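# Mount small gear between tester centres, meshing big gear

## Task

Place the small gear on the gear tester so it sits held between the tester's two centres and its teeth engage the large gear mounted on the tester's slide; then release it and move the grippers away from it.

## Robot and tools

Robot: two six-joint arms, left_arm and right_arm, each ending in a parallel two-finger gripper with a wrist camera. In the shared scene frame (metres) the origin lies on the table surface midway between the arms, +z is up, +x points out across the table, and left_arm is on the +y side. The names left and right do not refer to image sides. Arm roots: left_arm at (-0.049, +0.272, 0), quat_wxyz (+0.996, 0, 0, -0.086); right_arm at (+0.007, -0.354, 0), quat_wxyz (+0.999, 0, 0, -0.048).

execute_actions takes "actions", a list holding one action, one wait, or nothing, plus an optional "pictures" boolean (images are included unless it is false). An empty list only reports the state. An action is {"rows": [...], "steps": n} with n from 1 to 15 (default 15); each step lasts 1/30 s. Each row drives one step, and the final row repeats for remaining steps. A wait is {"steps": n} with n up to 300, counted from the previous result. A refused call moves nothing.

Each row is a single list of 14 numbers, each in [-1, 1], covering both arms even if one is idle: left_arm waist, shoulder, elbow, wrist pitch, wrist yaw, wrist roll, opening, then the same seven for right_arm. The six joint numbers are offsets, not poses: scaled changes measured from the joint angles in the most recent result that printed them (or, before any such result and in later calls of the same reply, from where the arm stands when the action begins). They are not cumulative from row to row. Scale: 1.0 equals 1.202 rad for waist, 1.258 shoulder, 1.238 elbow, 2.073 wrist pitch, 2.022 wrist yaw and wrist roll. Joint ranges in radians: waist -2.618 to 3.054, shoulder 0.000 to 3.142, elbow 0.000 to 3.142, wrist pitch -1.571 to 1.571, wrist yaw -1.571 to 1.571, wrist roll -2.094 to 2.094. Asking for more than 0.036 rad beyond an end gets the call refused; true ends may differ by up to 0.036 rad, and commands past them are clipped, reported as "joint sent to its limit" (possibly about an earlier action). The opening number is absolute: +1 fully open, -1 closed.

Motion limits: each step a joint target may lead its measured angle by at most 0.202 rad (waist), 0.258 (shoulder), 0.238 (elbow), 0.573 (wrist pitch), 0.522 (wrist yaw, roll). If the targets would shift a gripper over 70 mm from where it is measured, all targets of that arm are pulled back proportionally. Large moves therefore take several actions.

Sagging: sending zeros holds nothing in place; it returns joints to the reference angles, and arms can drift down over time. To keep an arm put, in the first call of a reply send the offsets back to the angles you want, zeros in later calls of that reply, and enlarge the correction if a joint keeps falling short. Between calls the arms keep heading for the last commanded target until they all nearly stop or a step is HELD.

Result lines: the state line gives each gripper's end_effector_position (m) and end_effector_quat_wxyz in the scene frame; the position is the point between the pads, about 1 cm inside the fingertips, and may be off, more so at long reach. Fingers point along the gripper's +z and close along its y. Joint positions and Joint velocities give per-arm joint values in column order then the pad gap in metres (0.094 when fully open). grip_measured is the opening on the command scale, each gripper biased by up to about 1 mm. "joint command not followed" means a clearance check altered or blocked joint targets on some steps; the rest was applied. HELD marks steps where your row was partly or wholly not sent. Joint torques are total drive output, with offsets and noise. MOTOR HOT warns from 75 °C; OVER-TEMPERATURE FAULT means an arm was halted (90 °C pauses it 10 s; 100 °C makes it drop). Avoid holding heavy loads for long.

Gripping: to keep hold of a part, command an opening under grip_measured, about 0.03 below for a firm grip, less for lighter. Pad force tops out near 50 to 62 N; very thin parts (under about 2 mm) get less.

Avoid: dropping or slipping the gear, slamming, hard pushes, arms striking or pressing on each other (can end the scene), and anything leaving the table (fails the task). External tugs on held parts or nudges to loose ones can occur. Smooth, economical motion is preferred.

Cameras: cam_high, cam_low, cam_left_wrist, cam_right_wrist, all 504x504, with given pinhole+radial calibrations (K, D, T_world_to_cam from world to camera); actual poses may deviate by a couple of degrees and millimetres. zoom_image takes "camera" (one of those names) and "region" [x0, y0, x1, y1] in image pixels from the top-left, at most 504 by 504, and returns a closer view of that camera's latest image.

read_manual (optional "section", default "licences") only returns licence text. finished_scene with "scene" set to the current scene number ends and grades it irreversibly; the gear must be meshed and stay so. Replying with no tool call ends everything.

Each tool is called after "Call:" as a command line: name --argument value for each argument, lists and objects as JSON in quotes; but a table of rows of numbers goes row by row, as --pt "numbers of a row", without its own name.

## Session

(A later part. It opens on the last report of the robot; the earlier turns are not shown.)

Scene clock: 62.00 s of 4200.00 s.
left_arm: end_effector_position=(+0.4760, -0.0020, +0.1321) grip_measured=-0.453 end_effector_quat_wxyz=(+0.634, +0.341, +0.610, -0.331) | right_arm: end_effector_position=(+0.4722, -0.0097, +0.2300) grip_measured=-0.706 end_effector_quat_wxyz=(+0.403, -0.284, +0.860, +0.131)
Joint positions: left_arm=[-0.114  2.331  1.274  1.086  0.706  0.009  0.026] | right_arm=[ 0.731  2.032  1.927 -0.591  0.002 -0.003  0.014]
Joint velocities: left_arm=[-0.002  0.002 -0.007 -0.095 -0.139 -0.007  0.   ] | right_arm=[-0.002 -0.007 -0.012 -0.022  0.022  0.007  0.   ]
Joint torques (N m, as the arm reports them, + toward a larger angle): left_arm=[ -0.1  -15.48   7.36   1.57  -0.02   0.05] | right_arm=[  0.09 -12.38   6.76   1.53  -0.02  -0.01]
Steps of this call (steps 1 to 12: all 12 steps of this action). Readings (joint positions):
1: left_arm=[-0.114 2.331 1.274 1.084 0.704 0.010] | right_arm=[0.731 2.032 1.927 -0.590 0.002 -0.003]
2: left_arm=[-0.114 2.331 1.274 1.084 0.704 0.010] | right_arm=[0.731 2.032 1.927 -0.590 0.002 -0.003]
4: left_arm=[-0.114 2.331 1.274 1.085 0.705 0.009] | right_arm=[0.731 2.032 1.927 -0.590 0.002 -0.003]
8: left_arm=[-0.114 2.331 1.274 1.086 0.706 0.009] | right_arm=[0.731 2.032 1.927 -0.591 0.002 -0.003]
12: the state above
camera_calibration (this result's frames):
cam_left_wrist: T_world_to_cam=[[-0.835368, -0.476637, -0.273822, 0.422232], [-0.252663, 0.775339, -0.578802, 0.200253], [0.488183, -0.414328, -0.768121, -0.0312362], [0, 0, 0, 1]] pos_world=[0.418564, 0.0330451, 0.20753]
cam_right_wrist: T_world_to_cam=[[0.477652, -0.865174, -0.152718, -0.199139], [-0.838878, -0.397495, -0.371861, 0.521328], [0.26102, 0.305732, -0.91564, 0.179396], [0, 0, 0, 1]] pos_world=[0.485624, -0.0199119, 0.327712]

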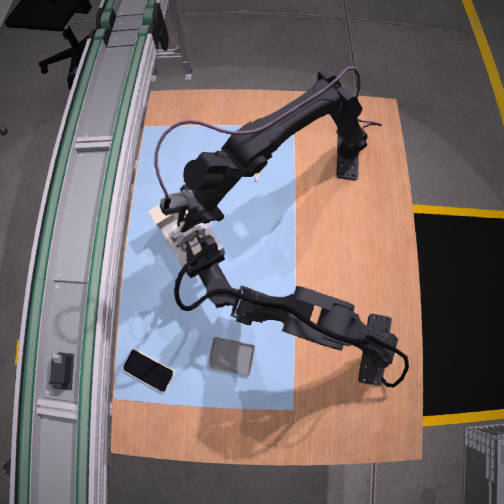

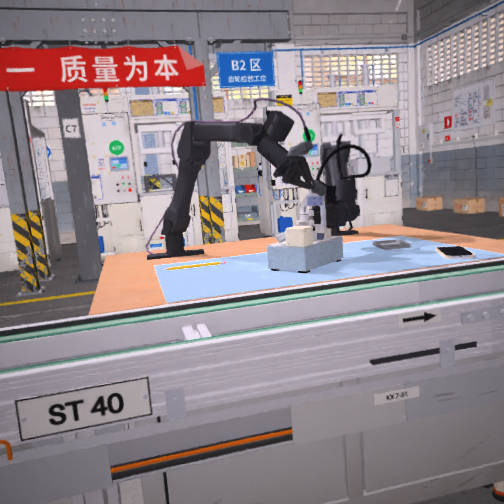

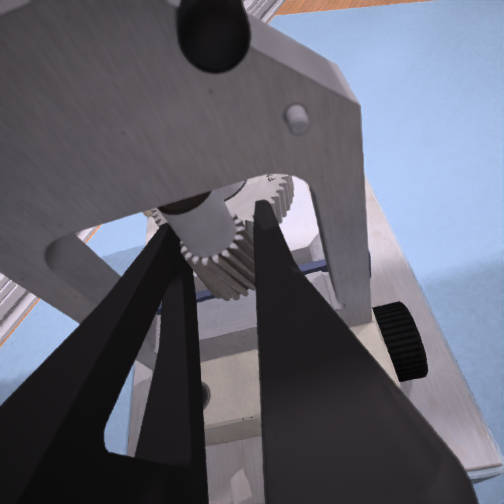

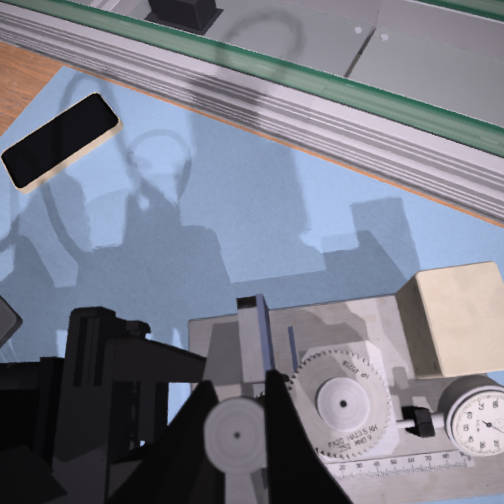

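Call:
execute_actions --actions '[{"rows":[[0.01,-0.028,-0.01,0.015,0.006,0,-0.45,0,-0.01,0.01,0,0,0,-0.7],[0.016,-0.035,-0.024,0.019,0.01,0,-0.45,0,-0.01,0.01,0,0,0,-0.6],[0.022,-0.042,-0.038,0.023,0.014,0,-0.45,0,-0.01,0.01,0,0,0,-0.5],[0.028,-0.049,-0.052,0.027,0.017,0,-0.45,0,-0.01,0.01,0,0,0,-0.4],[0.034,-0.056,-0.066,0.032,0.021,0,-0.45,0,-0.01,0.01,0,0,0,-0.4],[0.04,-0.063,-0.08,0.036,0.025,0,-0.45,0,-0.01,0.01,0,0,0,-0.3],[0.046,-0.07,-0.094,0.04,0.028,0,-0.45,0,-0.01,0.01,0,0,0,-0.3],[0.052,-0.077,-0.108,0.045,0.032,0,-0.45,0,-0.01,0.01,0,0,0,-0.2],[0.058,-0.084,-0.122,0.049,0.036,0,-0.45,0,-0.01,0.01,0,0,0,-0.2],[0.064,-0.091,-0.136,0.053,0.039,0,-0.45,0,-0.01,0.01,0,0,0,-0.1],[0.07,-0.098,-0.15,0.057,0.043,0,-0.45,0,-0.01,0.01,0,0,0,-0.1],[0.076,-0.105,-0.164,0.061,0.047,0,-0.45,0,-0.01,0.01,0,0,0,0],[0.082,-0.112,-0.178,0.065,0.05,0,-0.45,0,-0.01,0.01,0,0,0,0],[0.088,-0.12,-0.192,0.07,0.054,0,-0.45,0,-0.01,0.01,0,0,0,0]]}]' --pictures false

Call:
execute_actions --actions '[{"steps":10}]'

Call:
zoom_image --camera "cam_left_wrist" --region '[100,0,340,240]'

Scene clock: 64.37 s of 4200.00 s.
left_arm: end_effector_position=(+0.4473, +0.0479, +0.1354) grip_measured=-0.453 end_effector_quat_wxyz=(+0.636, +0.337, +0.614, -0.325) | right_arm: end_effector_position=(+0.4722, -0.0097, +0.2300) grip_measured=-0.003 end_effector_quat_wxyz=(+0.403, -0.284, +0.860, +0.131)
Joint positions: left_arm=[-0.021  2.216  1.062  1.183  0.782  0.009  0.026] | right_arm=[ 0.731  2.032  1.927 -0.591  0.002 -0.003  0.047]
Joint velocities: left_arm=[ 0.149 -0.159 -0.359  0.212  0.154  0.051 -0.   ] | right_arm=[ 0.017 -0.007  0.007  0.022  0.037 -0.007 -0.   ]
Joint torques (N m, as the arm reports them, + toward a larger angle): left_arm=[  0.19 -15.2    5.44   1.64   0.08   0.05] | right_arm=[  0.1  -13.37   7.75   1.53  -0.03  -0.01]
Steps of this call (steps 1 to 15: the robot went on to your last target; steps 16 to 56: nothing new was sent; steps 57 to 71: all 15 steps of this action). Readings (joint positions):
57: left_arm=[-0.114 2.331 1.274 1.088 0.706 0.009] | right_arm=[0.731 2.032 1.927 -0.591 0.002 -0.003]
58: left_arm=[-0.113 2.329 1.271 1.090 0.707 0.009] | right_arm=[0.731 2.032 1.927 -0.591 0.002 -0.003]
60: left_arm=[-0.109 2.316 1.248 1.097 0.714 0.009] | right_arm=[0.731 2.032 1.927 -0.591 0.002 -0.003]
64: left_arm=[-0.080 2.278 1.180 1.126 0.737 0.009] | right_arm=[0.731 2.032 1.927 -0.591 0.002 -0.003]
71: the state above

Scene clock: 64.70 s of 4200.00 s.
left_arm: end_effector_position=(+0.4431, +0.0505, +0.1394) grip_measured=-0.453 end_effector_quat_wxyz=(+0.640, +0.343, +0.605, -0.327) | right_arm: end_effector_position=(+0.4722, -0.0097, +0.2300) grip_measured=-0.003 end_effector_quat_wxyz=(+0.403, -0.284, +0.860, +0.131)
Joint positions: left_arm=[-0.013  2.209  1.049  1.209  0.803  0.009  0.026] | right_arm=[ 0.731  2.032  1.927 -0.591  0.002 -0.003  0.047]
Joint velocities: left_arm=[ 0.002 -0.002 -0.022  0.037 -0.051 -0.066 -0.   ] | right_arm=[-0.007 -0.002  0.012 -0.037  0.066 -0.007 -0.001]
Joint torques (N m, as the arm reports them, + toward a larger angle): left_arm=[  0.38 -15.49   4.67   1.66   0.07   0.  ] | right_arm=[  0.1  -13.39   7.66   1.53  -0.03  -0.02]
Steps of this call (steps 1 to 10: the robot went on to your last target). Readings (joint positions):
1: left_arm=[-0.017 2.212 1.053 1.189 0.786 0.009] | right_arm=[0.731 2.032 1.927 -0.591 0.002 -0.003]
2: left_arm=[-0.014 2.210 1.049 1.193 0.790 0.009] | right_arm=[0.731 2.032 1.927 -0.591 0.002 -0.003]
4: left_arm=[-0.013 2.209 1.049 1.200 0.795 0.009] | right_arm=[0.731 2.032 1.927 -0.591 0.002 -0.003]
8: left_arm=[-0.013 2.209 1.049 1.207 0.801 0.009] | right_arm=[0.731 2.032 1.927 -0.591 0.002 -0.003]
10: the state above
camera_calibration (this result's frames):
cam_left_wrist: T_world_to_cam=[[-0.827752, -0.480424, -0.28986, 0.42084], [-0.244464, 0.773782, -0.584379, 0.152685], [0.505038, -0.412861, -0.757946, 0.0032312], [0, 0, 0, 1]] pos_world=[0.384045, 0.0853708, 0.21366]
cam_right_wrist: T_world_to_cam=[[0.477652, -0.865174, -0.152718, -0.199139], [-0.838878, -0.397495, -0.371861, 0.521328], [0.26102, 0.305732, -0.91564, 0.179396], [0, 0, 0, 1]] pos_world=[0.485624, -0.0199119, 0.327712]

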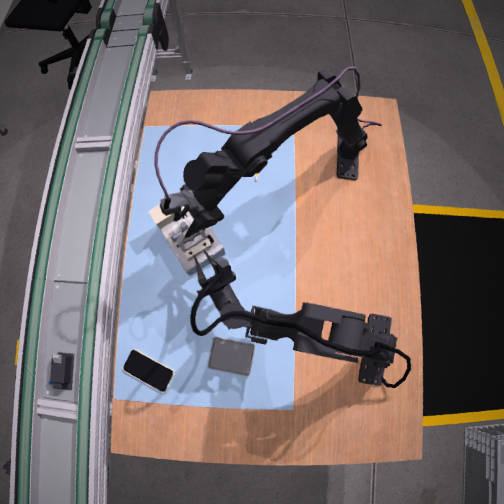

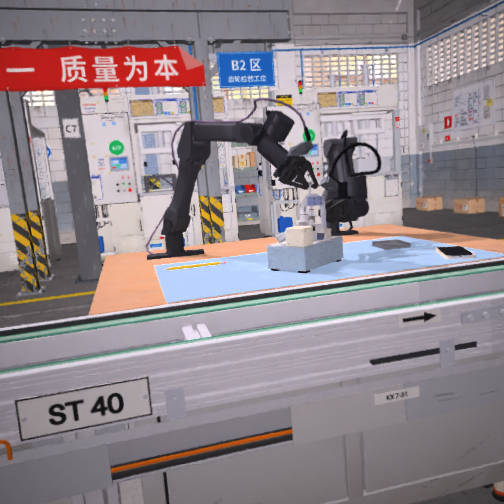

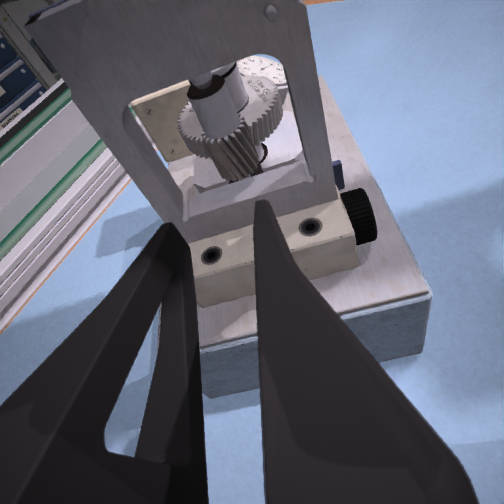

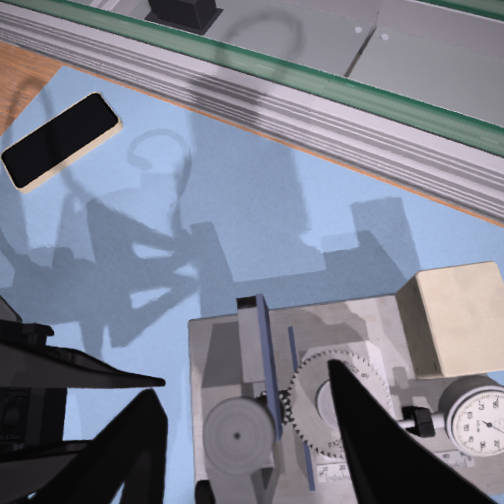

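Region (100, 0, 340, 240) of cam_left_wrist's 504x504 image, scaled by 2.100, with more detail than that image has.

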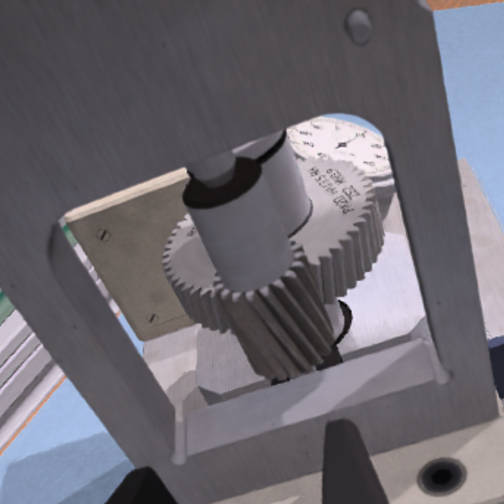

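The gear looks seated. I'll check the mesh, then move both arms clear.

Call:
zoom_image --camera "cam_right_wrist" --region '[250,365,330,445]'

Call:
execute_actions --actions '[{"rows":[[0.02,-0.02,0.01,0,0,0,-0.45,0,-0.04,0.01,0,0,0,0],[0.04,-0.03,0.01,0,0,0,-0.45,0,-0.06,0.01,0,0,0,0],[0.07,-0.04,0.01,0,0,0,-0.45,0,-0.08,0.01,0,0,0,0],[0.1,-0.05,0.01,0,0,0,-0.45,0,-0.11,0.01,0,0,0,0],[0.13,-0.06,0.01,0,0,0,-0.45,0,-0.14,0.01,0,0,0,0],[0.16,-0.07,0.01,0,0,0,-0.45,0,-0.17,0.01,0,0,0,0],[0.2,-0.08,0.01,0,0,0,-0.45,0,-0.2,0.01,0,0,0,0]]}]' --pictures false

Call:
execute_actions --actions '[{"rows":[[0.25,-0.5,-0.15,-0.2,0,0,-0.45,-0.5,-0.5,-0.4,0,0,0,0]]}]' --pictures false

Call:
execute_actions --actions '[{"steps":30}]'

Call:
zoom_image --camera "cam_low" --region '[285,170,355,240]'

Region (250, 365, 330, 445) of cam_right_wrist's 504x504 image, scaled by 6.300, with more detail than that image has.

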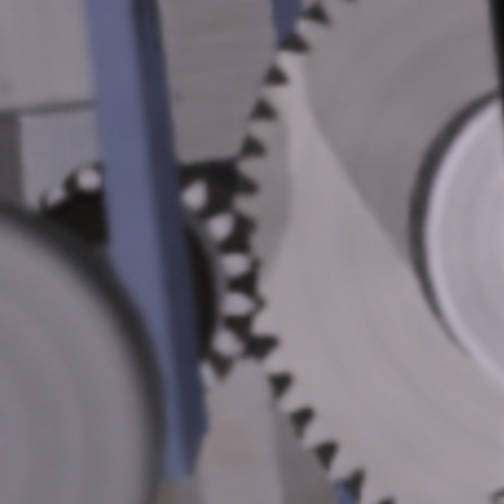

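Scene clock: 66.70 s of 4200.00 s.
left_arm: end_effector_position=(+0.4811, +0.1869, +0.1806) grip_measured=-0.453 end_effector_quat_wxyz=(+0.703, +0.270, +0.618, -0.225) | right_arm: end_effector_position=(+0.4342, -0.0377, +0.3760) grip_measured=-0.003 end_effector_quat_wxyz=(+0.518, -0.263, +0.796, +0.169)
Joint positions: left_arm=[0.251 2.126 1.049 1.207 0.796 0.009 0.026] | right_arm=[ 0.731  1.77   1.936 -0.585  0.002 -0.003  0.047]
Joint velocities: left_arm=[-0.164  0.017 -0.007 -0.022 -0.066  0.022  0.001] | right_arm=[-0.002 -0.1    0.046  0.139  0.051 -0.066  0.   ]
Joint torques (N m, as the arm reports them, + toward a larger angle): left_arm=[ -0.95 -14.04   7.28   1.46  -0.02   0.02] | right_arm=[ 0.11 -8.15  6.61  1.49 -0.03 -0.02]
Steps of this call (steps 1 to 30: the robot went on to your last target; steps 31 to 45: nothing new was sent; steps 46 to 60: all 15 steps of this action). Readings (joint positions):
46: left_arm=[-0.012 2.209 1.049 1.211 0.806 0.009] | right_arm=[0.731 2.031 1.927 -0.591 0.002 -0.003]
47: left_arm=[-0.007 2.209 1.049 1.211 0.806 0.009] | right_arm=[0.731 2.027 1.927 -0.591 0.002 -0.003]
49: left_arm=[0.019 2.201 1.049 1.207 0.809 0.009] | right_arm=[0.731 2.006 1.926 -0.596 0.002 -0.003]
53: left_arm=[0.155 2.158 1.049 1.205 0.810 0.009] | right_arm=[0.731 1.910 1.922 -0.601 0.002 -0.003]
60: the state above

Scene clock: 67.20 s of 4200.00 s.
left_arm: end_effector_position=(+0.3876, +0.3137, +0.3407) grip_measured=-0.453 end_effector_quat_wxyz=(+0.762, +0.195, +0.611, -0.087) | right_arm: end_effector_position=(+0.3794, -0.3428, +0.4088) grip_measured=-0.003 end_effector_quat_wxyz=(+0.587, -0.010, +0.809, +0.003)
Joint positions: left_arm=[0.559 1.477 0.871 0.862 0.794 0.01  0.026] | right_arm=[ 0.128  1.168  1.444 -0.592  0.014 -0.003  0.047]
Joint velocities: left_arm=[-0.027 -0.002  0.007 -0.154 -0.037  0.066  0.001] | right_arm=[-0.31  -0.755  0.002  0.154  0.139 -0.081 -0.001]
Joint torques (N m, as the arm reports them, + toward a larger angle): left_arm=[-0.53 -5.06  7.05  0.96 -0.07  0.01] | right_arm=[ 1.84 -1.71  6.1   1.64 -0.3  -0.03]
Steps of this call (steps 1 to 15: all 15 steps of this action). Readings (joint positions):
1: left_arm=[0.258 2.100 1.027 1.159 0.797 0.010] | right_arm=[0.721 1.746 1.905 -0.564 -0.005 -0.003]
2: left_arm=[0.280 2.050 0.980 1.094 0.801 0.010] | right_arm=[0.700 1.708 1.848 -0.561 -0.011 -0.003]
4: left_arm=[0.361 1.944 0.907 0.998 0.805 0.010] | right_arm=[0.628 1.619 1.727 -0.567 -0.013 -0.003]
8: left_arm=[0.532 1.722 0.871 0.876 0.792 0.010] | right_arm=[0.428 1.427 1.515 -0.583 -0.008 -0.003]
15: the state above

Scene clock: 68.20 s of 4200.00 s.
left_arm: end_effector_position=(+0.3930, +0.3158, +0.3233) grip_measured=-0.453 end_effector_quat_wxyz=(+0.744, +0.181, +0.635, -0.102) | right_arm: end_effector_position=(+0.3697, -0.3438, +0.4228) grip_measured=-0.003 end_effector_quat_wxyz=(+0.604, -0.010, +0.797, +0.004)
Joint positions: left_arm=[0.559 1.493 0.871 0.806 0.794 0.01  0.026] | right_arm=[ 0.124  1.133  1.444 -0.583  0.009 -0.003  0.047]
Joint velocities: left_arm=[ 0.007 -0.002  0.002 -0.022 -0.051  0.022  0.001] | right_arm=[-0.012 -0.012 -0.012 -0.022 -0.022  0.007  0.   ]
Joint torques (N m, as the arm reports them, + toward a larger angle): left_arm=[-0.52 -7.07  7.07  1.27 -0.05  0.03] | right_arm=[ 0.59 -2.3   5.91  1.8  -0.1  -0.01]
Steps of this call (steps 1 to 30: the robot went on to your last target). Readings (joint positions):
1: left_arm=[0.559 1.480 0.871 0.852 0.794 0.010] | right_arm=[0.124 1.146 1.444 -0.588 0.015 -0.003]
2: left_arm=[0.559 1.484 0.871 0.842 0.794 0.010] | right_arm=[0.124 1.133 1.444 -0.585 0.013 -0.003]
4: left_arm=[0.559 1.491 0.871 0.826 0.794 0.010] | right_arm=[0.124 1.126 1.444 -0.582 0.012 -0.003]
8: left_arm=[0.559 1.493 0.871 0.810 0.794 0.010] | right_arm=[0.124 1.133 1.444 -0.583 0.010 -0.003]
30: the state above
All arms were judged still, so your last target was given up. Only a new action makes them travel on or press farther. Fingers that are still opening or closing keep moving.
camera_calibration (this result's frames):
cam_left_wrist: T_world_to_cam=[[-0.385955, -0.83868, -0.384259, 0.53024], [-0.552726, 0.543721, -0.631555, 0.251667], [0.738602, -0.0313616, -0.673412, 0.0378181], [0, 0, 0, 1]] pos_world=[0.315819, 0.309052, 0.388158]
cam_right_wrist: T_world_to_cam=[[-0.0340147, -0.981083, -0.190577, -0.244493], [-0.682268, 0.162136, -0.712897, 0.652924], [0.73031, 0.105775, -0.674877, 0.140763], [0, 0, 0, 1]] pos_world=[0.334352, -0.360619, 0.513871]

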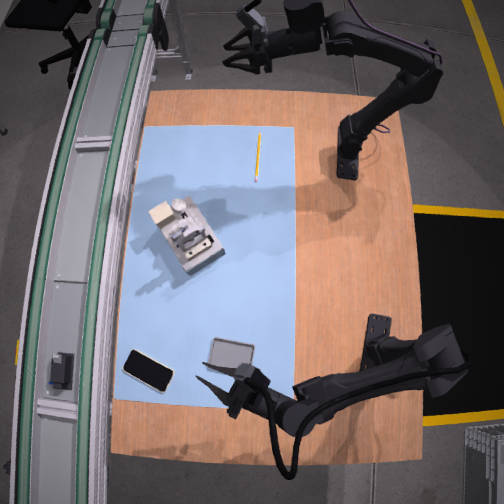

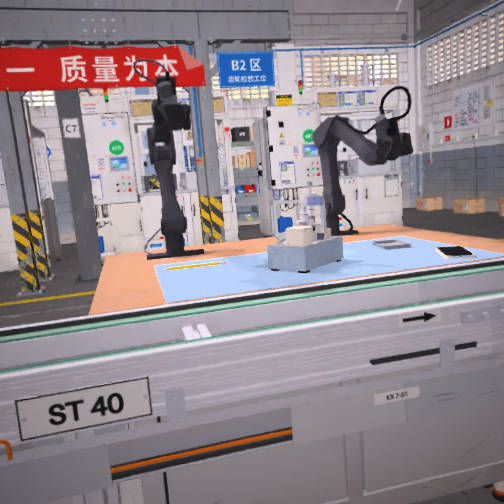

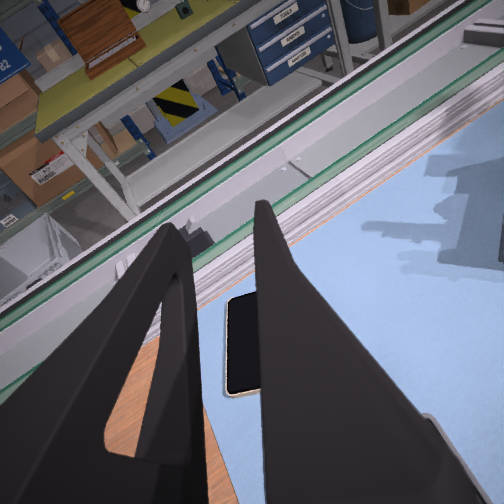

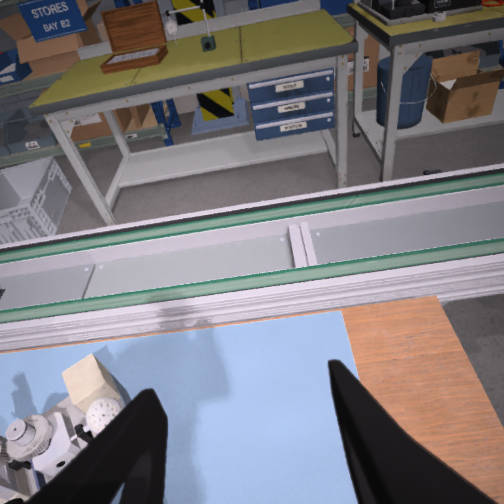

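Region (285, 170, 355, 240) of cam_low's 504x504 image, scaled by 7.200, with more detail than that image has.

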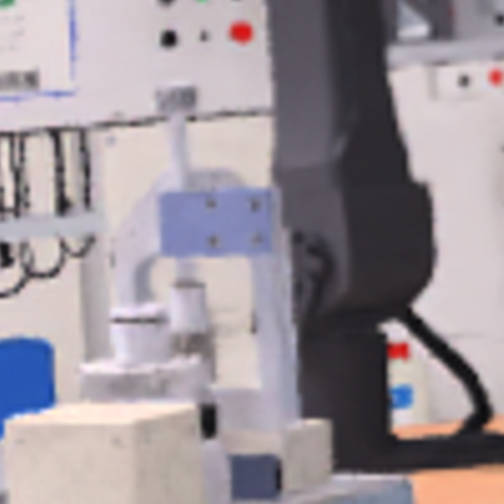

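Call:
finished_scene --scene 2

The scene is finished: the task was done.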